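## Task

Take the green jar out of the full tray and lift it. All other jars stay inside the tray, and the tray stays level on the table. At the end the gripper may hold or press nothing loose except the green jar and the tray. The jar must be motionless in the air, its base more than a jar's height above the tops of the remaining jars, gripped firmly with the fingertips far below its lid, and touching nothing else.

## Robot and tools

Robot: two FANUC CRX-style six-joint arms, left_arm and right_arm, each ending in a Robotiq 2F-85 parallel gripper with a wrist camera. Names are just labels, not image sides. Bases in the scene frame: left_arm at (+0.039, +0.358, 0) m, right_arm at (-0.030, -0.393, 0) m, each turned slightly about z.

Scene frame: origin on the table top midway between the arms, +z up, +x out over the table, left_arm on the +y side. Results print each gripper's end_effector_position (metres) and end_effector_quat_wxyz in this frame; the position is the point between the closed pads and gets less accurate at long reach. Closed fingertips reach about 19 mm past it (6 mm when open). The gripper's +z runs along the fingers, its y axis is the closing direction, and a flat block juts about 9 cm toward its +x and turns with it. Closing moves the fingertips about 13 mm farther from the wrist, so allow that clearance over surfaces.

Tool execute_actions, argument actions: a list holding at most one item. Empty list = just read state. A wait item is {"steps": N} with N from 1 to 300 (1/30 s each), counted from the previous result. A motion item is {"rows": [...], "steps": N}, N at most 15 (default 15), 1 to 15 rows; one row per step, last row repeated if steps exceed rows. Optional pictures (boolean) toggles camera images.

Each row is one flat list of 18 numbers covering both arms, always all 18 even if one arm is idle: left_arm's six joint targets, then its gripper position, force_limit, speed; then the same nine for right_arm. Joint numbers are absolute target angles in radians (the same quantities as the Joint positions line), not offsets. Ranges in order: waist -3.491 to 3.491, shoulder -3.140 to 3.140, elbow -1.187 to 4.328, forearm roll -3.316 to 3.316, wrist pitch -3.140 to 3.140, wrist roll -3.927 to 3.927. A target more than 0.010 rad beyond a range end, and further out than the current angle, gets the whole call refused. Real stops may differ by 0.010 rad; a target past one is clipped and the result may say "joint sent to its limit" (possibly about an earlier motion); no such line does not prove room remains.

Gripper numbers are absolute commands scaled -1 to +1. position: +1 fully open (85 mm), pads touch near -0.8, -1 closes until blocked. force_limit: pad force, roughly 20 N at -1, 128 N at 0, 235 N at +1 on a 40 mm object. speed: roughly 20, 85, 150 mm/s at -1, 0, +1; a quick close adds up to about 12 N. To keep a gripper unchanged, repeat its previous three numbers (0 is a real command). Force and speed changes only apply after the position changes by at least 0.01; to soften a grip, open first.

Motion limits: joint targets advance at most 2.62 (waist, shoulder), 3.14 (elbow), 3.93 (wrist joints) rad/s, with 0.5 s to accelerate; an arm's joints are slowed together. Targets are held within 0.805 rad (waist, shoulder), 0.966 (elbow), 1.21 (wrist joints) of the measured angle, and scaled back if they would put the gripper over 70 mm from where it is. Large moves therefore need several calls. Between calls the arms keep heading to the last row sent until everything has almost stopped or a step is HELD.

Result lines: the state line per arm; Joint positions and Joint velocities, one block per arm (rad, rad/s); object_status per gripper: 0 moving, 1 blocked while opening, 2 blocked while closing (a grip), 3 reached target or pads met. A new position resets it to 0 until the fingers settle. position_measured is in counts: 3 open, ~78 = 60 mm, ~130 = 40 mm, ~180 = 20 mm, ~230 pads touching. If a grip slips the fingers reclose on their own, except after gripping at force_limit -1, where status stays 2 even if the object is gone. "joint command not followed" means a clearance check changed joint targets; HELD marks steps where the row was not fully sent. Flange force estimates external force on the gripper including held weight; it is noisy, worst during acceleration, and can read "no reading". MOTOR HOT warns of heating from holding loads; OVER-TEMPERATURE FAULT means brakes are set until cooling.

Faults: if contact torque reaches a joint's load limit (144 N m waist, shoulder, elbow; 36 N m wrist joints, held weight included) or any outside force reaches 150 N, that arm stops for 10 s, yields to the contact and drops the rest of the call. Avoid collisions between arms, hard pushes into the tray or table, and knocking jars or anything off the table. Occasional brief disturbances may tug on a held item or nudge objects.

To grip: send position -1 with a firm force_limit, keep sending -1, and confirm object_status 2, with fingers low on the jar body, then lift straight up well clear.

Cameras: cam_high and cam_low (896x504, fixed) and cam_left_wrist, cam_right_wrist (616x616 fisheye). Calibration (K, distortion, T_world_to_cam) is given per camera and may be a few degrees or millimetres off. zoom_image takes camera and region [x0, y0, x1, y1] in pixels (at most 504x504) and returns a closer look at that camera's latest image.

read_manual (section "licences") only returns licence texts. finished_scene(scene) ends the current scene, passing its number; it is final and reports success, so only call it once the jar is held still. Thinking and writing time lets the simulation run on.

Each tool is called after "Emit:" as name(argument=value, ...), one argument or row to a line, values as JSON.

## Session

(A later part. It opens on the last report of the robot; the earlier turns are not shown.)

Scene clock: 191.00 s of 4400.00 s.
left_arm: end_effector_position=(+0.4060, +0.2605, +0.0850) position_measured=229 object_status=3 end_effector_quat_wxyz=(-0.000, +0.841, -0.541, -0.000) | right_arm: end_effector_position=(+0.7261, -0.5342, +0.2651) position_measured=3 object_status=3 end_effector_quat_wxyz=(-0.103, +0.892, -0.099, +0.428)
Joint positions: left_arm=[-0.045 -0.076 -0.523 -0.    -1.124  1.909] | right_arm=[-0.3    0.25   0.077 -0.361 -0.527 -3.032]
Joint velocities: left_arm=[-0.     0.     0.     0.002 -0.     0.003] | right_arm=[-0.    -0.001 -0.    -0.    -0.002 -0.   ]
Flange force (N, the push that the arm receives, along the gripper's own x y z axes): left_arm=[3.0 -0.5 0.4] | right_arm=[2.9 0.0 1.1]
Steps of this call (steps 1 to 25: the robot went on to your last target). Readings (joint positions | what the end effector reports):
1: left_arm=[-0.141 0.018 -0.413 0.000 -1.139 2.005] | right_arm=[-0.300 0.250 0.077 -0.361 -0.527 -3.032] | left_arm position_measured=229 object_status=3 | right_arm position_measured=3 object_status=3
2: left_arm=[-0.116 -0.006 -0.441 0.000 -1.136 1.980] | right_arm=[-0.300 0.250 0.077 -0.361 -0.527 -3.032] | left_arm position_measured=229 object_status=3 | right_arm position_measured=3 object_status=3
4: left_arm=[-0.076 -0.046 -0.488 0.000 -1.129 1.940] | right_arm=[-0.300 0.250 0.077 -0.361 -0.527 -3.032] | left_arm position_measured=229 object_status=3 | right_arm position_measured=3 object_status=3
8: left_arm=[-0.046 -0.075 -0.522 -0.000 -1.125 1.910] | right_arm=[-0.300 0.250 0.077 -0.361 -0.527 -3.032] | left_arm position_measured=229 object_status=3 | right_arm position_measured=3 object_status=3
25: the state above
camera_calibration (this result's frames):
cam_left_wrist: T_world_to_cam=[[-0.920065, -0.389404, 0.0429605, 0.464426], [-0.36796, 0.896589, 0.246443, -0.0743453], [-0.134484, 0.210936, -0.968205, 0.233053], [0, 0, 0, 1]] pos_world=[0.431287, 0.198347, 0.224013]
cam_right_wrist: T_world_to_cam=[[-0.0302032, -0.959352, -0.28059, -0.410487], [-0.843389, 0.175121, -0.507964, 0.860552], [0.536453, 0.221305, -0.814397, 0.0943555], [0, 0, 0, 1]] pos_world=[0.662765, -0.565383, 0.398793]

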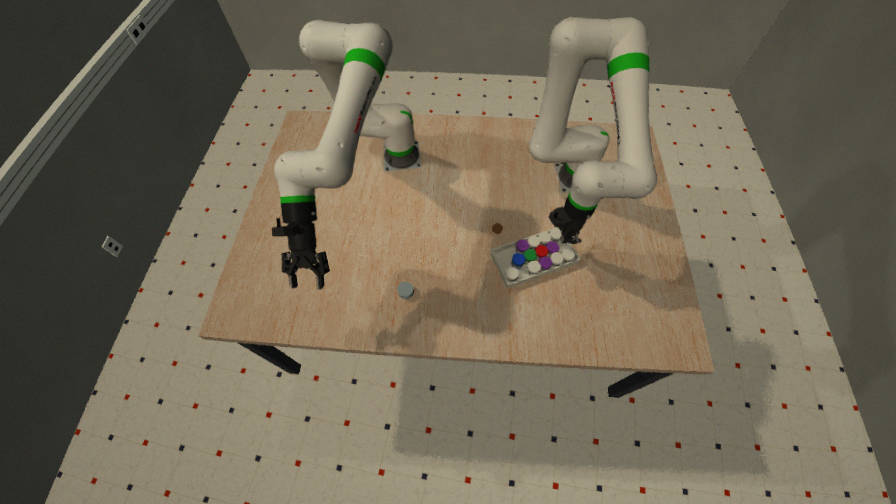

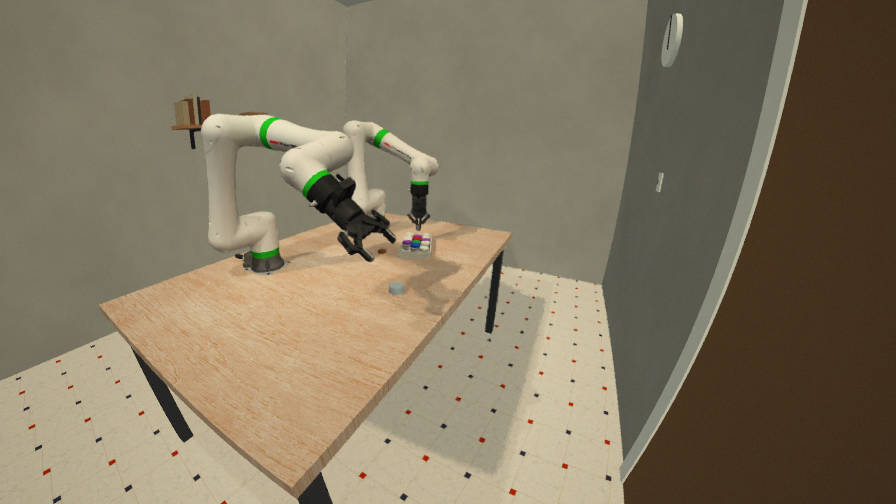

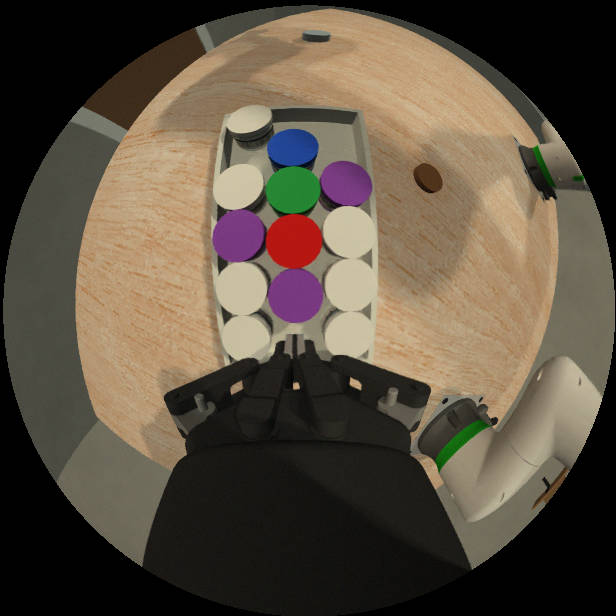

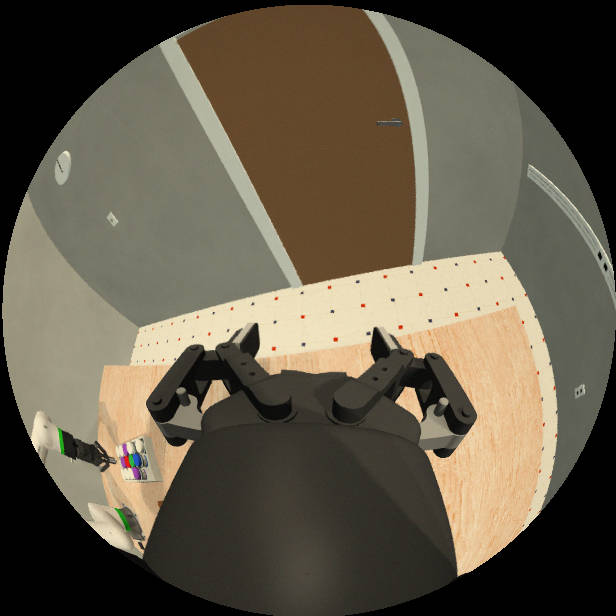

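Emit:
execute_actions(
  actions=[
    {"rows":[[-0.029,-0.0866,-0.5322,0,-1.1252,1.8932,-0.8,0,1,-0.3,0.25,0.077,-0.361,-0.527,-3.032,1,0,0]],"steps":7},
  ],
  pictures=false,
)

Emit:
execute_actions(
  actions=[
    {"rows":[[-0.029,-0.0235,-0.5926,0,-1.0017,1.8932,-0.8,0,1,-0.3,0.25,0.077,-0.361,-0.527,-3.032,1,0,0]],"steps":13},
  ],
)

Scene clock: 206.67 s of 4400.00 s.
left_arm: end_effector_position=(+0.4036, +0.2659, +0.0850) position_measured=229 object_status=3 end_effector_quat_wxyz=(-0.000, +0.841, -0.541, +0.000) | right_arm: end_effector_position=(+0.7261, -0.5342, +0.2651) position_measured=3 object_status=3 end_effector_quat_wxyz=(-0.103, +0.892, -0.099, +0.428)
Joint positions: left_arm=[-0.03  -0.086 -0.532 -0.    -1.125  1.894] | right_arm=[-0.3    0.25   0.077 -0.361 -0.527 -3.032]
Joint velocities: left_arm=[ 0.008 -0.006 -0.004 -0.001 -0.007 -0.008] | right_arm=[ 0.    -0.001 -0.     0.002 -0.001  0.   ]
Flange force (N, the push that the arm receives, along the gripper's own x y z axes): left_arm=[7.8 -2.8 3.9] | right_arm=[3.5 1.0 1.5]
Steps of this call (steps 1 to 15: the robot went on to your last target; steps 16 to 90: nothing new was sent; then 12.43 s passed at rest; steps 91 to 97: all 7 steps of this action). Readings (joint positions | what the end effector reports):
91: left_arm=[-0.045 -0.076 -0.523 -0.000 -1.124 1.909] | right_arm=[-0.300 0.250 0.077 -0.361 -0.527 -3.032] | left_arm position_measured=229 object_status=3 | right_arm position_measured=3 object_status=3
92: left_arm=[-0.041 -0.079 -0.525 -0.000 -1.124 1.905] | right_arm=[-0.300 0.250 0.077 -0.361 -0.527 -3.032] | left_arm position_measured=229 object_status=3 | right_arm position_measured=3 object_status=3
94: left_arm=[-0.032 -0.084 -0.530 -0.000 -1.124 1.897] | right_arm=[-0.300 0.250 0.077 -0.361 -0.527 -3.032] | left_arm position_measured=229 object_status=3 | right_arm position_measured=3 object_status=3
97: the state above

Scene clock: 207.10 s of 4400.00 s.
left_arm: end_effector_position=(+0.4035, +0.2660, +0.0401) position_measured=229 object_status=3 end_effector_quat_wxyz=(-0.000, +0.841, -0.541, +0.000) | right_arm: end_effector_position=(+0.7261, -0.5342, +0.2651) position_measured=3 object_status=3 end_effector_quat_wxyz=(-0.103, +0.892, -0.099, +0.428)
Joint positions: left_arm=[-0.029 -0.024 -0.592 -0.    -1.002  1.893] | right_arm=[-0.3    0.25   0.077 -0.361 -0.527 -3.032]
Joint velocities: left_arm=[ 0.     0.003 -0.001  0.     0.002 -0.001] | right_arm=[-0.001  0.001  0.     0.     0.001 -0.   ]
Flange force (N, the push that the arm receives, along the gripper's own x y z axes): left_arm=[3.1 0.1 1.5] | right_arm=[2.4 1.4 1.0]
Steps of this call (steps 1 to 13: all 13 steps of this action). Readings (joint positions | what the end effector reports):
1: left_arm=[-0.029 -0.086 -0.532 -0.000 -1.125 1.893] | right_arm=[-0.300 0.250 0.077 -0.361 -0.527 -3.032] | left_arm position_measured=229 object_status=3 | right_arm position_measured=3 object_status=3
2: left_arm=[-0.029 -0.083 -0.535 -0.000 -1.120 1.893] | right_arm=[-0.300 0.250 0.077 -0.361 -0.527 -3.032] | left_arm position_measured=229 object_status=3 | right_arm position_measured=3 object_status=3
4: left_arm=[-0.029 -0.064 -0.554 -0.000 -1.081 1.893] | right_arm=[-0.300 0.250 0.077 -0.361 -0.527 -3.032] | left_arm position_measured=229 object_status=3 | right_arm position_measured=3 object_status=3
8: left_arm=[-0.029 -0.026 -0.591 -0.000 -1.006 1.893] | right_arm=[-0.300 0.250 0.077 -0.361 -0.527 -3.032] | left_arm position_measured=229 object_status=3 | right_arm position_measured=3 object_status=3
13: the state above
camera_calibration (this result's frames):
cam_left_wrist: T_world_to_cam=[[-0.920069, -0.389403, 0.0428871, 0.466216], [-0.367978, 0.896587, 0.246421, -0.0691061], [-0.134409, 0.210942, -0.968214, 0.188036], [0, 0, 0, 1]] pos_world=[0.428794, 0.203841, 0.179093]
cam_right_wrist: T_world_to_cam=[[-0.0302031, -0.959352, -0.28059, -0.410487], [-0.84339, 0.175121, -0.507963, 0.860552], [0.536453, 0.221305, -0.814397, 0.0943554], [0, 0, 0, 1]] pos_world=[0.662765, -0.565383, 0.398793]

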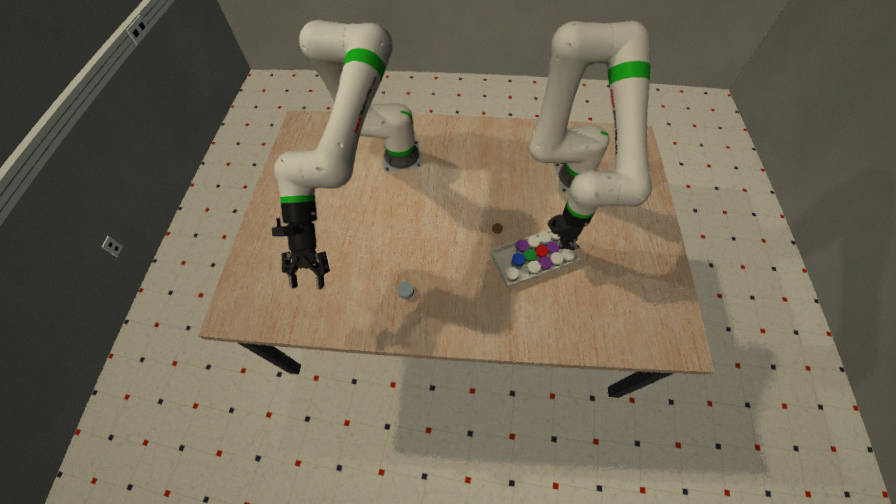

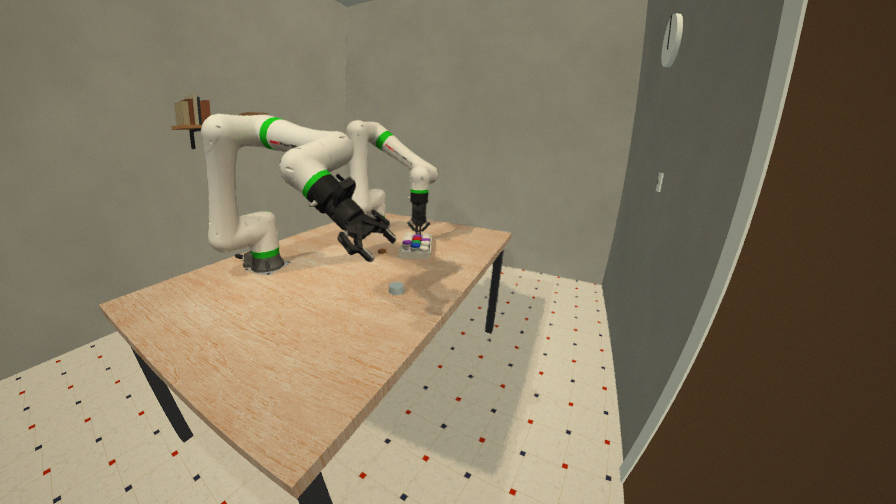

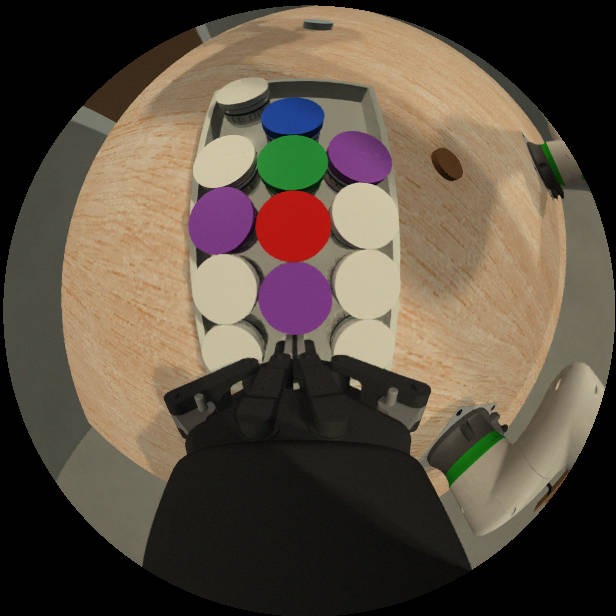

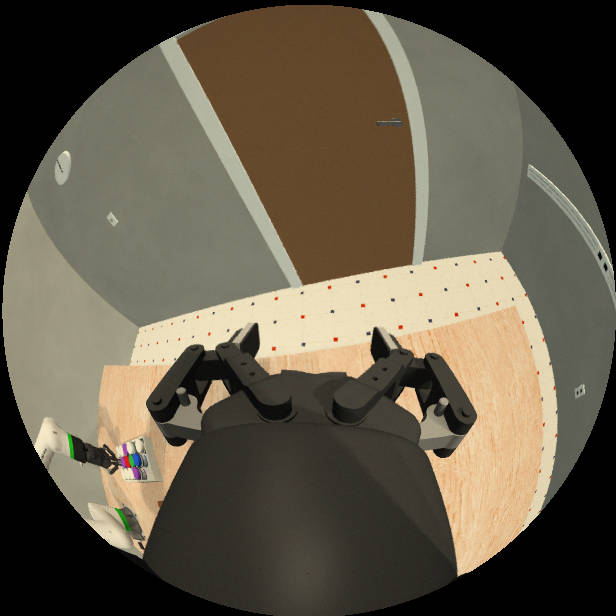

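Emit:
execute_actions(
  actions=[
    {"rows":[[-0.0383,-0.0175,-0.5866,0,-1.0017,1.9025,-0.8,0,1,-0.3,0.25,0.077,-0.361,-0.527,-3.032,1,0,0],[-0.0476,-0.0115,-0.5806,0,-1.0017,1.9118,-0.8,0,1,-0.3,0.25,0.077,-0.361,-0.527,-3.032,1,0,0],[-0.0569,-0.0055,-0.5746,0,-1.0017,1.9211,-0.8,0,1,-0.3,0.25,0.077,-0.361,-0.527,-3.032,1,0,0],[-0.0662,0.0005,-0.5686,0,-1.0017,1.9304,-0.8,0,1,-0.3,0.25,0.077,-0.361,-0.527,-3.032,1,0,0],[-0.0754,0.0064,-0.5627,0,-1.0017,1.9396,-0.8,0,1,-0.3,0.25,0.077,-0.361,-0.527,-3.032,1,0,0],[-0.0847,0.0124,-0.5567,0,-1.0017,1.9489,-0.8,0,1,-0.3,0.25,0.077,-0.361,-0.527,-3.032,1,0,0],[-0.094,0.0184,-0.5507,0,-1.0017,1.9582,-0.8,0,1,-0.3,0.25,0.077,-0.361,-0.527,-3.032,1,0,0],[-0.1026,0.0245,-0.5443,0,-1.002,1.9668,-0.8,0,1,-0.3,0.25,0.077,-0.361,-0.527,-3.032,1,0,0],[-0.1112,0.0306,-0.5379,0,-1.0022,1.9754,-0.8,0,1,-0.3,0.25,0.077,-0.361,-0.527,-3.032,1,0,0],[-0.1198,0.0367,-0.5315,0,-1.0025,1.984,-0.8,0,1,-0.3,0.25,0.077,-0.361,-0.527,-3.032,1,0,0],[-0.1284,0.0428,-0.5251,0,-1.0028,1.9926,-0.8,0,1,-0.3,0.25,0.077,-0.361,-0.527,-3.032,1,0,0],[-0.137,0.049,-0.5188,0,-1.0031,2.0012,-0.8,0,1,-0.3,0.25,0.077,-0.361,-0.527,-3.032,1,0,0],[-0.1456,0.0551,-0.5124,0,-1.0033,2.0098,-0.8,0,1,-0.3,0.25,0.077,-0.361,-0.527,-3.032,1,0,0],[-0.1542,0.0612,-0.506,0,-1.0036,2.0184,-0.8,0,1,-0.3,0.25,0.077,-0.361,-0.527,-3.032,1,0,0]]},
  ],
  pictures=false,
)

Emit:
execute_actions(
  actions=[
    {"steps":10},
  ],
)

Emit:
zoom_image(
  camera="cam_high",
  region=[480, 210, 600, 300],
)

Scene clock: 229.97 s of 4400.00 s.
left_arm: end_effector_position=(+0.4216, +0.2269, +0.0401) position_measured=229 object_status=3 end_effector_quat_wxyz=(-0.000, +0.841, -0.541, +0.000) | right_arm: end_effector_position=(+0.7261, -0.5342, +0.2651) position_measured=3 object_status=3 end_effector_quat_wxyz=(-0.103, +0.892, -0.099, +0.428)
Joint positions: left_arm=[-0.138  0.05  -0.518  0.    -1.003  2.002] | right_arm=[-0.3    0.25   0.077 -0.361 -0.527 -3.032]
Joint velocities: left_arm=[-0.24   0.17   0.178 -0.001 -0.013  0.236] | right_arm=[-0.001  0.     0.    -0.001  0.     0.   ]
Flange force (N, the push that the arm receives, along the gripper's own x y z axes): left_arm=[2.2 0.1 4.1] | right_arm=[1.2 -0.1 0.5]
Steps of this call (steps 1 to 15: the robot went on to your last target; steps 16 to 90: nothing new was sent; then 19.37 s passed at rest; steps 91 to 105: all 15 steps of this action). Readings (joint positions | what the end effector reports):
91: left_arm=[-0.029 -0.023 -0.593 0.000 -1.002 1.893] | right_arm=[-0.300 0.250 0.077 -0.361 -0.527 -3.032] | left_arm position_measured=229 object_status=3 | right_arm position_measured=3 object_status=3
92: left_arm=[-0.032 -0.021 -0.591 0.000 -1.002 1.896] | right_arm=[-0.300 0.250 0.077 -0.361 -0.527 -3.032] | left_arm position_measured=229 object_status=3 | right_arm position_measured=3 object_status=3
94: left_arm=[-0.044 -0.014 -0.583 0.000 -1.002 1.908] | right_arm=[-0.300 0.250 0.077 -0.361 -0.527 -3.032] | left_arm position_measured=229 object_status=3 | right_arm position_measured=3 object_status=3
98: left_arm=[-0.077 0.007 -0.562 0.000 -1.002 1.941] | right_arm=[-0.300 0.250 0.077 -0.361 -0.527 -3.032] | left_arm position_measured=229 object_status=3 | right_arm position_measured=3 object_status=3
105: the state above

Scene clock: 230.30 s of 4400.00 s.
left_arm: end_effector_position=(+0.4242, +0.2206, +0.0400) position_measured=229 object_status=3 end_effector_quat_wxyz=(+0.000, +0.841, -0.541, +0.000) | right_arm: end_effector_position=(+0.7261, -0.5342, +0.2651) position_measured=3 object_status=3 end_effector_quat_wxyz=(-0.103, +0.892, -0.099, +0.428)
Joint positions: left_arm=[-0.154  0.061 -0.506  0.    -1.004  2.018] | right_arm=[-0.3    0.25   0.077 -0.361 -0.527 -3.032]
Joint velocities: left_arm=[-0.001  0.001 -0.    -0.001  0.     0.001] | right_arm=[-0.001 -0.    -0.    -0.     0.     0.001]
Flange force (N, the push that the arm receives, along the gripper's own x y z axes): left_arm=[2.4 -2.1 0.5] | right_arm=[1.7 0.5 -0.4]
Steps of this call (steps 1 to 10: the robot went on to your last target). Readings (joint positions | what the end effector reports):
1: left_arm=[-0.145 0.055 -0.513 0.000 -1.003 2.009] | right_arm=[-0.300 0.250 0.077 -0.361 -0.527 -3.032] | left_arm position_measured=229 object_status=3 | right_arm position_measured=3 object_status=3
2: left_arm=[-0.150 0.058 -0.509 0.000 -1.003 2.014] | right_arm=[-0.300 0.250 0.077 -0.361 -0.527 -3.032] | left_arm position_measured=229 object_status=3 | right_arm position_measured=3 object_status=3
4: left_arm=[-0.153 0.060 -0.507 0.000 -1.004 2.017] | right_arm=[-0.300 0.250 0.077 -0.361 -0.527 -3.032] | left_arm position_measured=229 object_status=3 | right_arm position_measured=3 object_status=3
8: left_arm=[-0.154 0.061 -0.506 0.000 -1.004 2.018] | right_arm=[-0.300 0.250 0.077 -0.361 -0.527 -3.032] | left_arm position_measured=229 object_status=3 | right_arm position_measured=3 object_status=3
10: the state above
camera_calibration (this result's frames):
cam_left_wrist: T_world_to_cam=[[-0.92005, -0.389436, 0.0429764, 0.467588], [-0.367994, 0.896584, 0.24641, -0.0206912], [-0.134493, 0.210894, -0.968212, 0.200423], [0, 0, 0, 1]] pos_world=[0.449545, 0.158379, 0.179055]
cam_right_wrist: T_world_to_cam=[[-0.0302031, -0.959352, -0.28059, -0.410487], [-0.84339, 0.175121, -0.507963, 0.860552], [0.536453, 0.221305, -0.814397, 0.0943556], [0, 0, 0, 1]] pos_world=[0.662765, -0.565383, 0.398793]

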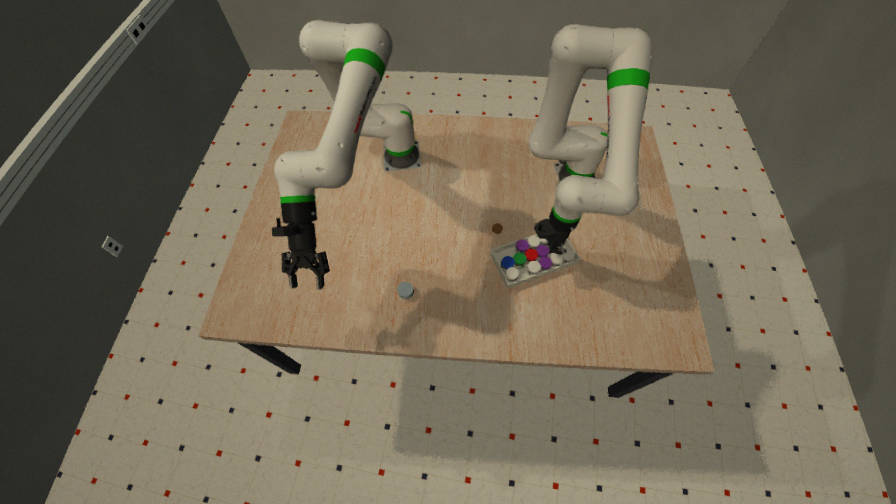

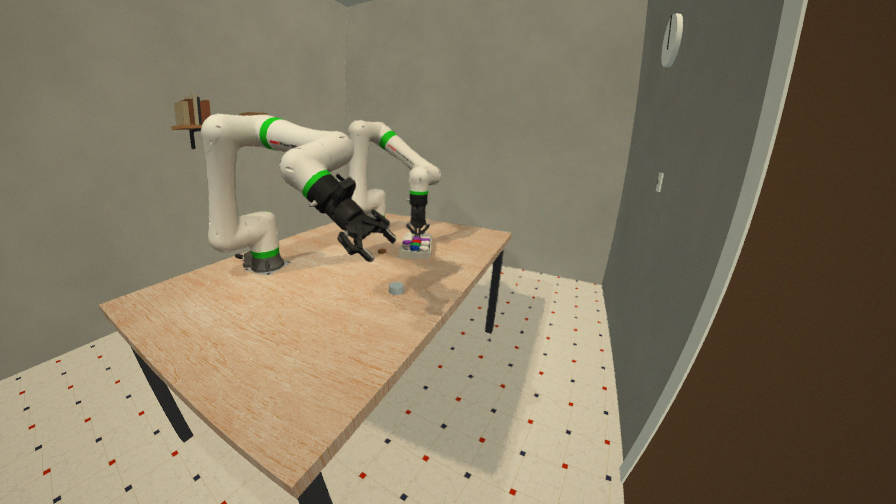

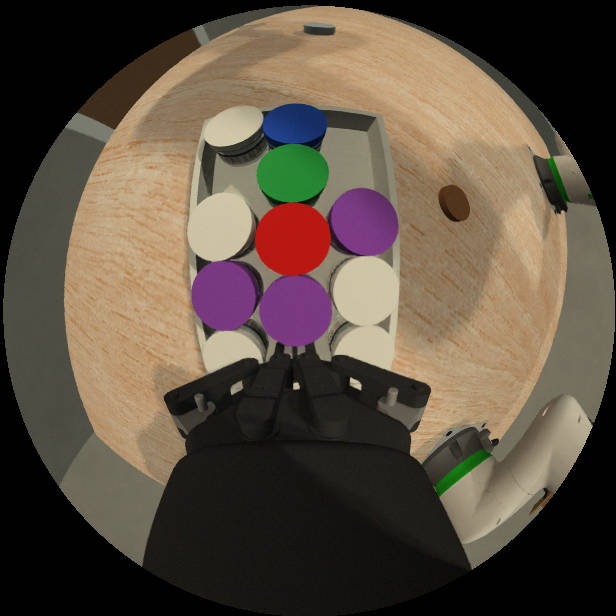

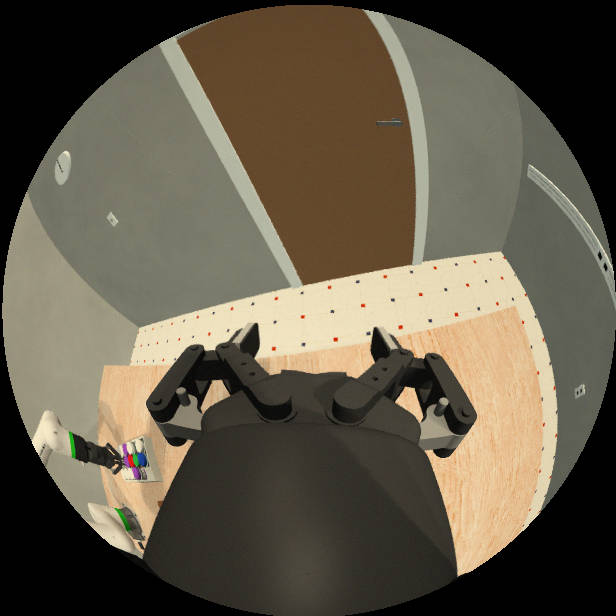

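Region (480, 210, 600, 300) of cam_high's 896x504 image, scaled by 4.200, with more detail than that image has; it fills the top 378 rows of this view, and the rest is white.

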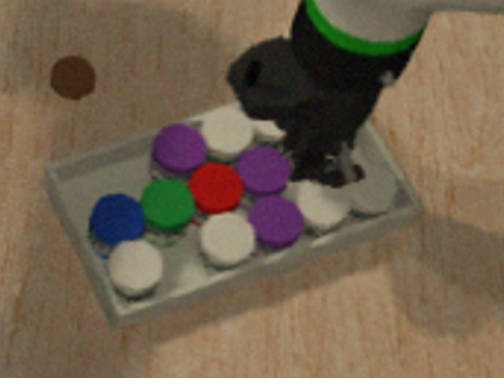

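Emit:
execute_actions(
  actions=[
    {"rows":[[-0.15,-0.0078,-0.4443,0,-1.1343,2.014,-0.8,0,1,-0.3,0.25,0.077,-0.361,-0.527,-3.032,1,0,0]],"steps":10},
  ],
  pictures=false,
)

Emit:
execute_actions(
  actions=[
    {"rows":[[-0.4034,0.2423,-0.1765,0,-1.152,2.2676,0.4,0,1,-0.3,0.25,0.077,-0.361,-0.527,-3.032,1,0,0]]},
  ],
  pictures=false,
)

Emit:
execute_actions(
  actions=[
    {"steps":15},
  ],
)

Emit:
zoom_image(
  camera="cam_left_wrist",
  region=[180, 230, 420, 410],
)

Scene clock: 246.67 s of 4400.00 s.
left_arm: end_effector_position=(+0.4236, +0.2222, +0.0896) position_measured=229 object_status=3 end_effector_quat_wxyz=(+0.000, +0.841, -0.541, -0.000) | right_arm: end_effector_position=(+0.7261, -0.5342, +0.2651) position_measured=3 object_status=3 end_effector_quat_wxyz=(-0.103, +0.892, -0.099, +0.428)
Joint positions: left_arm=[-0.15  -0.007 -0.445  0.    -1.133  2.014] | right_arm=[-0.3    0.25   0.077 -0.361 -0.527 -3.032]
Joint velocities: left_arm=[ 0.001 -0.003  0.003 -0.001 -0.017 -0.002] | right_arm=[ 0.    -0.001 -0.    -0.    -0.001 -0.   ]
Flange force (N, the push that the arm receives, along the gripper's own x y z axes): left_arm=[0.9 -2.1 -1.2] | right_arm=[1.9 1.7 0.1]
Steps of this call (steps 1 to 30: the robot went on to your last target; steps 31 to 90: nothing new was sent; then 13.03 s passed at rest; steps 91 to 100: all 10 steps of this action). Readings (joint positions | what the end effector reports):
91: left_arm=[-0.154 0.061 -0.506 0.000 -1.004 2.018] | right_arm=[-0.300 0.250 0.077 -0.361 -0.527 -3.032] | left_arm position_measured=229 object_status=3 | right_arm position_measured=3 object_status=3
92: left_arm=[-0.154 0.058 -0.503 0.000 -1.010 2.018] | right_arm=[-0.300 0.250 0.077 -0.361 -0.527 -3.032] | left_arm position_measured=229 object_status=3 | right_arm position_measured=3 object_status=3
94: left_arm=[-0.153 0.038 -0.485 0.000 -1.048 2.017] | right_arm=[-0.300 0.250 0.077 -0.361 -0.527 -3.032] | left_arm position_measured=229 object_status=3 | right_arm position_measured=3 object_status=3
98: left_arm=[-0.150 -0.005 -0.447 0.000 -1.129 2.014] | right_arm=[-0.300 0.250 0.077 -0.361 -0.527 -3.032] | left_arm position_measured=229 object_status=3 | right_arm position_measured=3 object_status=3
100: the state above

Scene clock: 247.17 s of 4400.00 s.
left_arm: end_effector_position=(+0.4778, +0.1037, +0.0852) position_measured=83 object_status=0 end_effector_quat_wxyz=(-0.000, +0.841, -0.541, +0.000) | right_arm: end_effector_position=(+0.7261, -0.5342, +0.2651) position_measured=3 object_status=3 end_effector_quat_wxyz=(-0.103, +0.892, -0.099, +0.428)
Joint positions: left_arm=[-0.401  0.24  -0.179  0.    -1.152  2.265] | right_arm=[-0.3    0.25   0.077 -0.361 -0.527 -3.032]
Joint velocities: left_arm=[-0.091  0.089  0.095  0.    -0.006  0.09 ] | right_arm=[ 0.001 -0.    -0.     0.001  0.    -0.   ]
Flange force (N, the push that the arm receives, along the gripper's own x y z axes): left_arm=[29.8 -3.7 7.7] | right_arm=[0.9 1.0 -0.3]
Steps of this call (steps 1 to 15: all 15 steps of this action). Readings (joint positions | what the end effector reports):
1: left_arm=[-0.150 -0.007 -0.444 0.000 -1.134 2.014] | right_arm=[-0.300 0.250 0.077 -0.361 -0.527 -3.032] | left_arm position_measured=229 object_status=0 | right_arm position_measured=3 object_status=3
2: left_arm=[-0.154 -0.003 -0.440 0.000 -1.135 2.018] | right_arm=[-0.300 0.250 0.077 -0.361 -0.527 -3.032] | left_arm position_measured=227 object_status=0 | right_arm position_measured=3 object_status=3
4: left_arm=[-0.180 0.021 -0.413 0.000 -1.137 2.045] | right_arm=[-0.300 0.250 0.077 -0.361 -0.527 -3.032] | left_arm position_measured=210 object_status=0 | right_arm position_measured=3 object_status=3
8: left_arm=[-0.281 0.121 -0.306 0.000 -1.144 2.146] | right_arm=[-0.300 0.250 0.077 -0.361 -0.527 -3.032] | left_arm position_measured=160 object_status=0 | right_arm position_measured=3 object_status=3
15: the state above

Scene clock: 247.67 s of 4400.00 s.
left_arm: end_effector_position=(+0.4781, +0.1023, +0.0850) position_measured=78 object_status=3 end_effector_quat_wxyz=(+0.000, +0.841, -0.541, -0.000) | right_arm: end_effector_position=(+0.7261, -0.5342, +0.2651) position_measured=3 object_status=3 end_effector_quat_wxyz=(-0.103, +0.892, -0.099, +0.428)
Joint positions: left_arm=[-0.403  0.242 -0.177  0.    -1.152  2.268] | right_arm=[-0.3    0.25   0.077 -0.361 -0.527 -3.032]
Joint velocities: left_arm=[-0.001 -0.001  0.    -0.     0.001 -0.002] | right_arm=[-0.    -0.     0.     0.     0.     0.001]
Flange force (N, the push that the arm receives, along the gripper's own x y z axes): left_arm=[2.4 -0.6 0.2] | right_arm=[3.1 0.5 1.7]
Steps of this call (steps 1 to 15: the robot went on to your last target). Readings (joint positions | what the end effector reports):
1: left_arm=[-0.402 0.241 -0.177 0.000 -1.152 2.267] | right_arm=[-0.300 0.250 0.077 -0.361 -0.527 -3.032] | left_arm position_measured=80 object_status=0 | right_arm position_measured=3 object_status=3
2: left_arm=[-0.403 0.242 -0.177 0.000 -1.152 2.267] | right_arm=[-0.300 0.250 0.077 -0.361 -0.527 -3.032] | left_arm position_measured=79 object_status=0 | right_arm position_measured=3 object_status=3
4: left_arm=[-0.403 0.242 -0.177 0.000 -1.152 2.267] | right_arm=[-0.300 0.250 0.077 -0.361 -0.527 -3.032] | left_arm position_measured=78 object_status=0 | right_arm position_measured=3 object_status=3
8: left_arm=[-0.403 0.242 -0.177 0.000 -1.152 2.268] | right_arm=[-0.300 0.250 0.077 -0.361 -0.527 -3.032] | left_arm position_measured=78 object_status=0 | right_arm position_measured=3 object_status=3
15: the state above
All arms were judged still, so your last target was given up. Only a new action makes them travel on or press farther. Fingers that are still opening or closing keep moving.
camera_calibration (this result's frames):
cam_left_wrist: T_world_to_cam=[[-0.920057, -0.38942, 0.0429907, 0.46917], [-0.367973, 0.89659, 0.246419, 0.0940699], [-0.134505, 0.2109, -0.968209, 0.276135], [0, 0, 0, 1]] pos_world=[0.50342, 0.040125, 0.224006]
cam_right_wrist: T_world_to_cam=[[-0.0302029, -0.959352, -0.28059, -0.410487], [-0.843389, 0.175121, -0.507964, 0.860552], [0.536453, 0.221304, -0.814397, 0.0943553], [0, 0, 0, 1]] pos_world=[0.662765, -0.565383, 0.398793]

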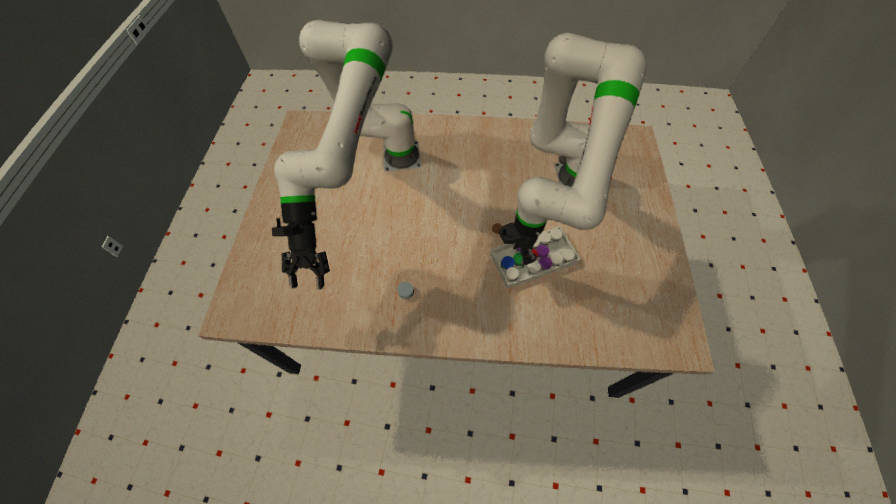

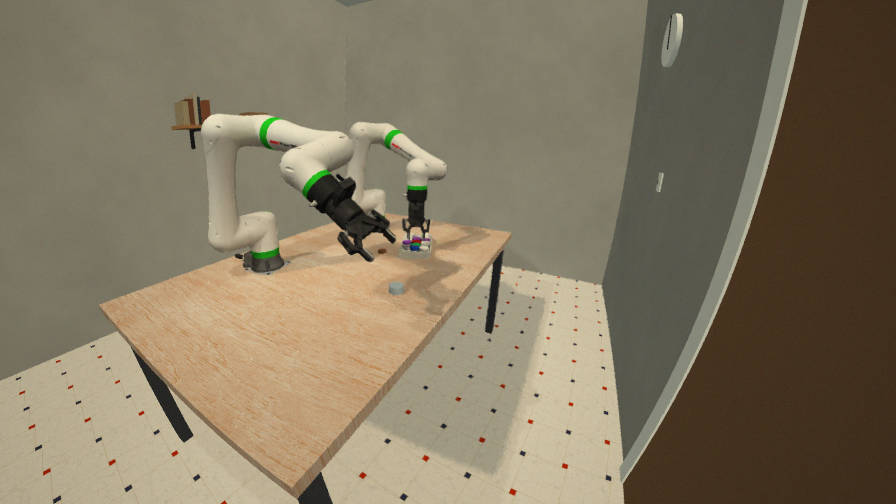

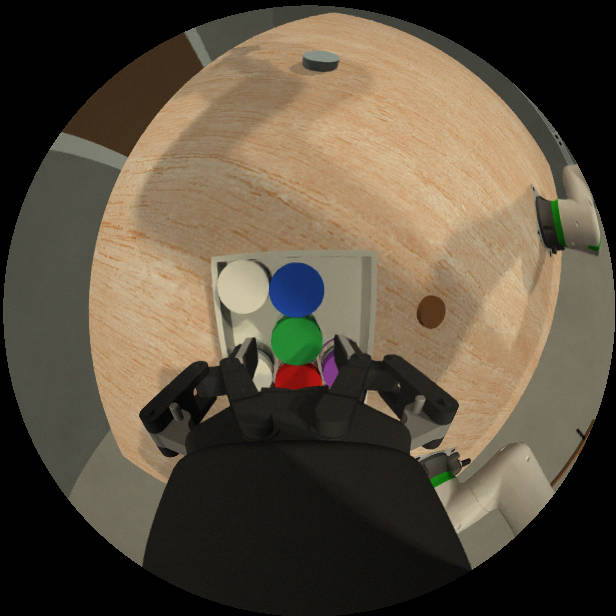

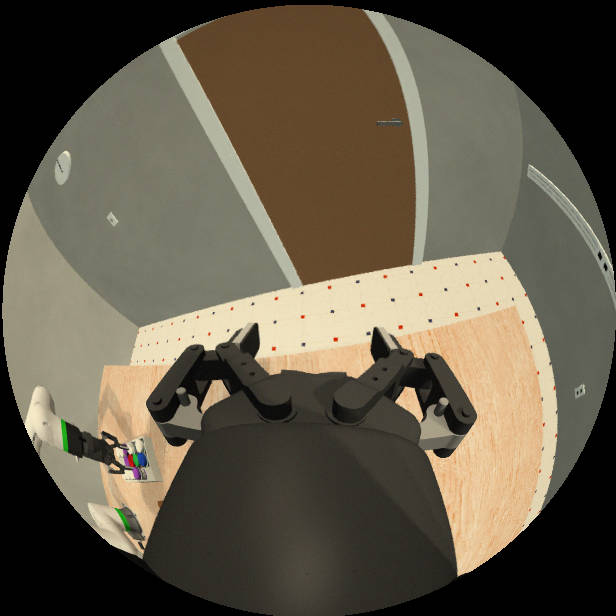

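Region (180, 230, 420, 410) of cam_left_wrist's 616x616 image, scaled by 2.100, with more detail than that image has; it fills the top 378 rows of this view, and the rest is white.

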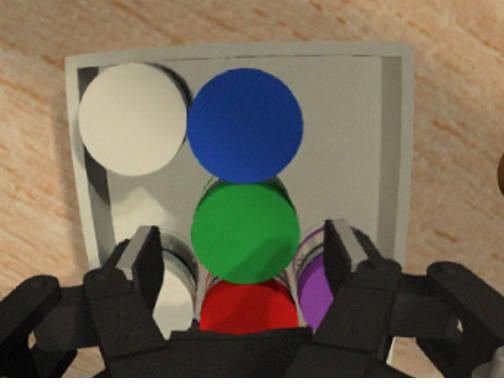

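Emit:
execute_actions(
  actions=[
    {"rows":[[-0.4004,0.306,-0.2467,0,-1.0181,2.2646,0.4,0,1,-0.3,0.25,0.077,-0.361,-0.527,-3.032,1,0,0]],"steps":14},
  ],
  pictures=false,
)

Emit:
execute_actions(
  actions=[
    {"rows":[[-0.4004,0.306,-0.2467,0,-1.0181,2.2646,-1,1,-0.3,-0.3,0.25,0.077,-0.361,-0.527,-3.032,1,0,0]]},
  ],
  pictures=false,
)

Emit:
execute_actions(
  actions=[
    {"steps":12},
  ],
  pictures=false,
)

Scene clock: 258.17 s of 4400.00 s.
left_arm: end_effector_position=(+0.4772, +0.1041, +0.0271) position_measured=78 object_status=3 end_effector_quat_wxyz=(-0.000, +0.841, -0.541, +0.000) | right_arm: end_effector_position=(+0.7261, -0.5342, +0.2651) position_measured=3 object_status=3 end_effector_quat_wxyz=(-0.103, +0.892, -0.099, +0.428)
Joint positions: left_arm=[-0.4    0.306 -0.247 -0.    -1.018  2.265] | right_arm=[-0.3    0.25   0.077 -0.361 -0.527 -3.032]
Joint velocities: left_arm=[ 0.     0.    -0.001 -0.     0.001  0.   ] | right_arm=[-0.     0.    -0.     0.     0.001 -0.   ]
Flange force (N, the push that the arm receives, along the gripper's own x y z axes): left_arm=[-0.8 2.1 0.8] | right_arm=[1.4 0.7 0.1]
Steps of this call (steps 1 to 90: nothing new was sent; then 7.03 s passed at rest; steps 91 to 104: all 14 steps of this action). Readings (joint positions | what the end effector reports):
91: left_arm=[-0.403 0.243 -0.177 -0.000 -1.152 2.268] | right_arm=[-0.300 0.250 0.077 -0.361 -0.527 -3.032] | left_arm position_measured=78 object_status=3 | right_arm position_measured=3 object_status=3
92: left_arm=[-0.403 0.245 -0.179 -0.000 -1.146 2.268] | right_arm=[-0.300 0.250 0.077 -0.361 -0.527 -3.032] | left_arm position_measured=78 object_status=3 | right_arm position_measured=3 object_status=3
94: left_arm=[-0.403 0.263 -0.199 -0.000 -1.108 2.267] | right_arm=[-0.300 0.250 0.077 -0.361 -0.527 -3.032] | left_arm position_measured=78 object_status=3 | right_arm position_measured=3 object_status=3
98: left_arm=[-0.401 0.303 -0.244 -0.000 -1.024 2.265] | right_arm=[-0.300 0.250 0.077 -0.361 -0.527 -3.032] | left_arm position_measured=78 object_status=3 | right_arm position_measured=3 object_status=3
104: the state above

Scene clock: 258.67 s of 4400.00 s.
left_arm: end_effector_position=(+0.4772, +0.1041, +0.0271) position_measured=127 object_status=0 end_effector_quat_wxyz=(+0.000, +0.841, -0.541, +0.000) | right_arm: end_effector_position=(+0.7261, -0.5342, +0.2651) position_measured=3 object_status=3 end_effector_quat_wxyz=(-0.103, +0.892, -0.099, +0.428)
Joint positions: left_arm=[-0.4    0.306 -0.247  0.    -1.018  2.265] | right_arm=[-0.3    0.25   0.077 -0.361 -0.527 -3.032]
Joint velocities: left_arm=[-0.     0.001  0.     0.001  0.     0.   ] | right_arm=[-0.003  0.     0.     0.001 -0.001  0.   ]
Flange force (N, the push that the arm receives, along the gripper's own x y z axes): left_arm=[-12.4 3.5 -47.3] | right_arm=[3.5 0.9 0.8]
Steps of this call (steps 1 to 15: all 15 steps of this action). Readings (joint positions | what the end effector reports):
1: left_arm=[-0.400 0.306 -0.247 -0.000 -1.018 2.265] | right_arm=[-0.300 0.250 0.077 -0.361 -0.527 -3.032] | left_arm position_measured=78 object_status=0 | right_arm position_measured=3 object_status=3
2: left_arm=[-0.400 0.306 -0.247 -0.000 -1.018 2.265] | right_arm=[-0.300 0.250 0.077 -0.361 -0.527 -3.032] | left_arm position_measured=79 object_status=0 | right_arm position_measured=3 object_status=3
4: left_arm=[-0.400 0.306 -0.247 -0.000 -1.018 2.265] | right_arm=[-0.300 0.250 0.077 -0.361 -0.527 -3.032] | left_arm position_measured=87 object_status=0 | right_arm position_measured=3 object_status=3
8: left_arm=[-0.400 0.306 -0.247 -0.000 -1.018 2.265] | right_arm=[-0.300 0.250 0.077 -0.361 -0.527 -3.032] | left_arm position_measured=108 object_status=0 | right_arm position_measured=3 object_status=3
15: the state above

Scene clock: 259.07 s of 4400.00 s.
left_arm: end_effector_position=(+0.4772, +0.1041, +0.0271) position_measured=127 object_status=2 end_effector_quat_wxyz=(+0.000, +0.841, -0.541, +0.000) | right_arm: end_effector_position=(+0.7261, -0.5342, +0.2651) position_measured=3 object_status=3 end_effector_quat_wxyz=(-0.103, +0.892, -0.099, +0.428)
Joint positions: left_arm=[-0.4    0.306 -0.247  0.    -1.018  2.265] | right_arm=[-0.3    0.25   0.077 -0.361 -0.527 -3.032]
Joint velocities: left_arm=[-0.001  0.    -0.     0.     0.001 -0.001] | right_arm=[-0.002 -0.    -0.     0.    -0.     0.   ]
Flange force (N, the push that the arm receives, along the gripper's own x y z axes): left_arm=[-14.1 3.7 -53.4] | right_arm=[2.2 1.9 -0.2]
Steps of this call (steps 1 to 12: the robot went on to your last target). Readings (joint positions | what the end effector reports):
1: left_arm=[-0.400 0.306 -0.247 0.000 -1.018 2.265] | right_arm=[-0.300 0.250 0.077 -0.361 -0.527 -3.032] | left_arm position_measured=127 object_status=0 | right_arm position_measured=3 object_status=3
2: left_arm=[-0.400 0.306 -0.247 0.000 -1.018 2.265] | right_arm=[-0.300 0.250 0.077 -0.361 -0.527 -3.032] | left_arm position_measured=127 object_status=0 | right_arm position_measured=3 object_status=3
4: left_arm=[-0.400 0.306 -0.247 0.000 -1.018 2.265] | right_arm=[-0.300 0.250 0.077 -0.361 -0.527 -3.032] | left_arm position_measured=127 object_status=2 | right_arm position_measured=3 object_status=3
8: left_arm=[-0.400 0.306 -0.247 0.000 -1.018 2.265] | right_arm=[-0.300 0.250 0.077 -0.361 -0.527 -3.032] | left_arm position_measured=127 object_status=2 | right_arm position_measured=3 object_status=3
12: the state above


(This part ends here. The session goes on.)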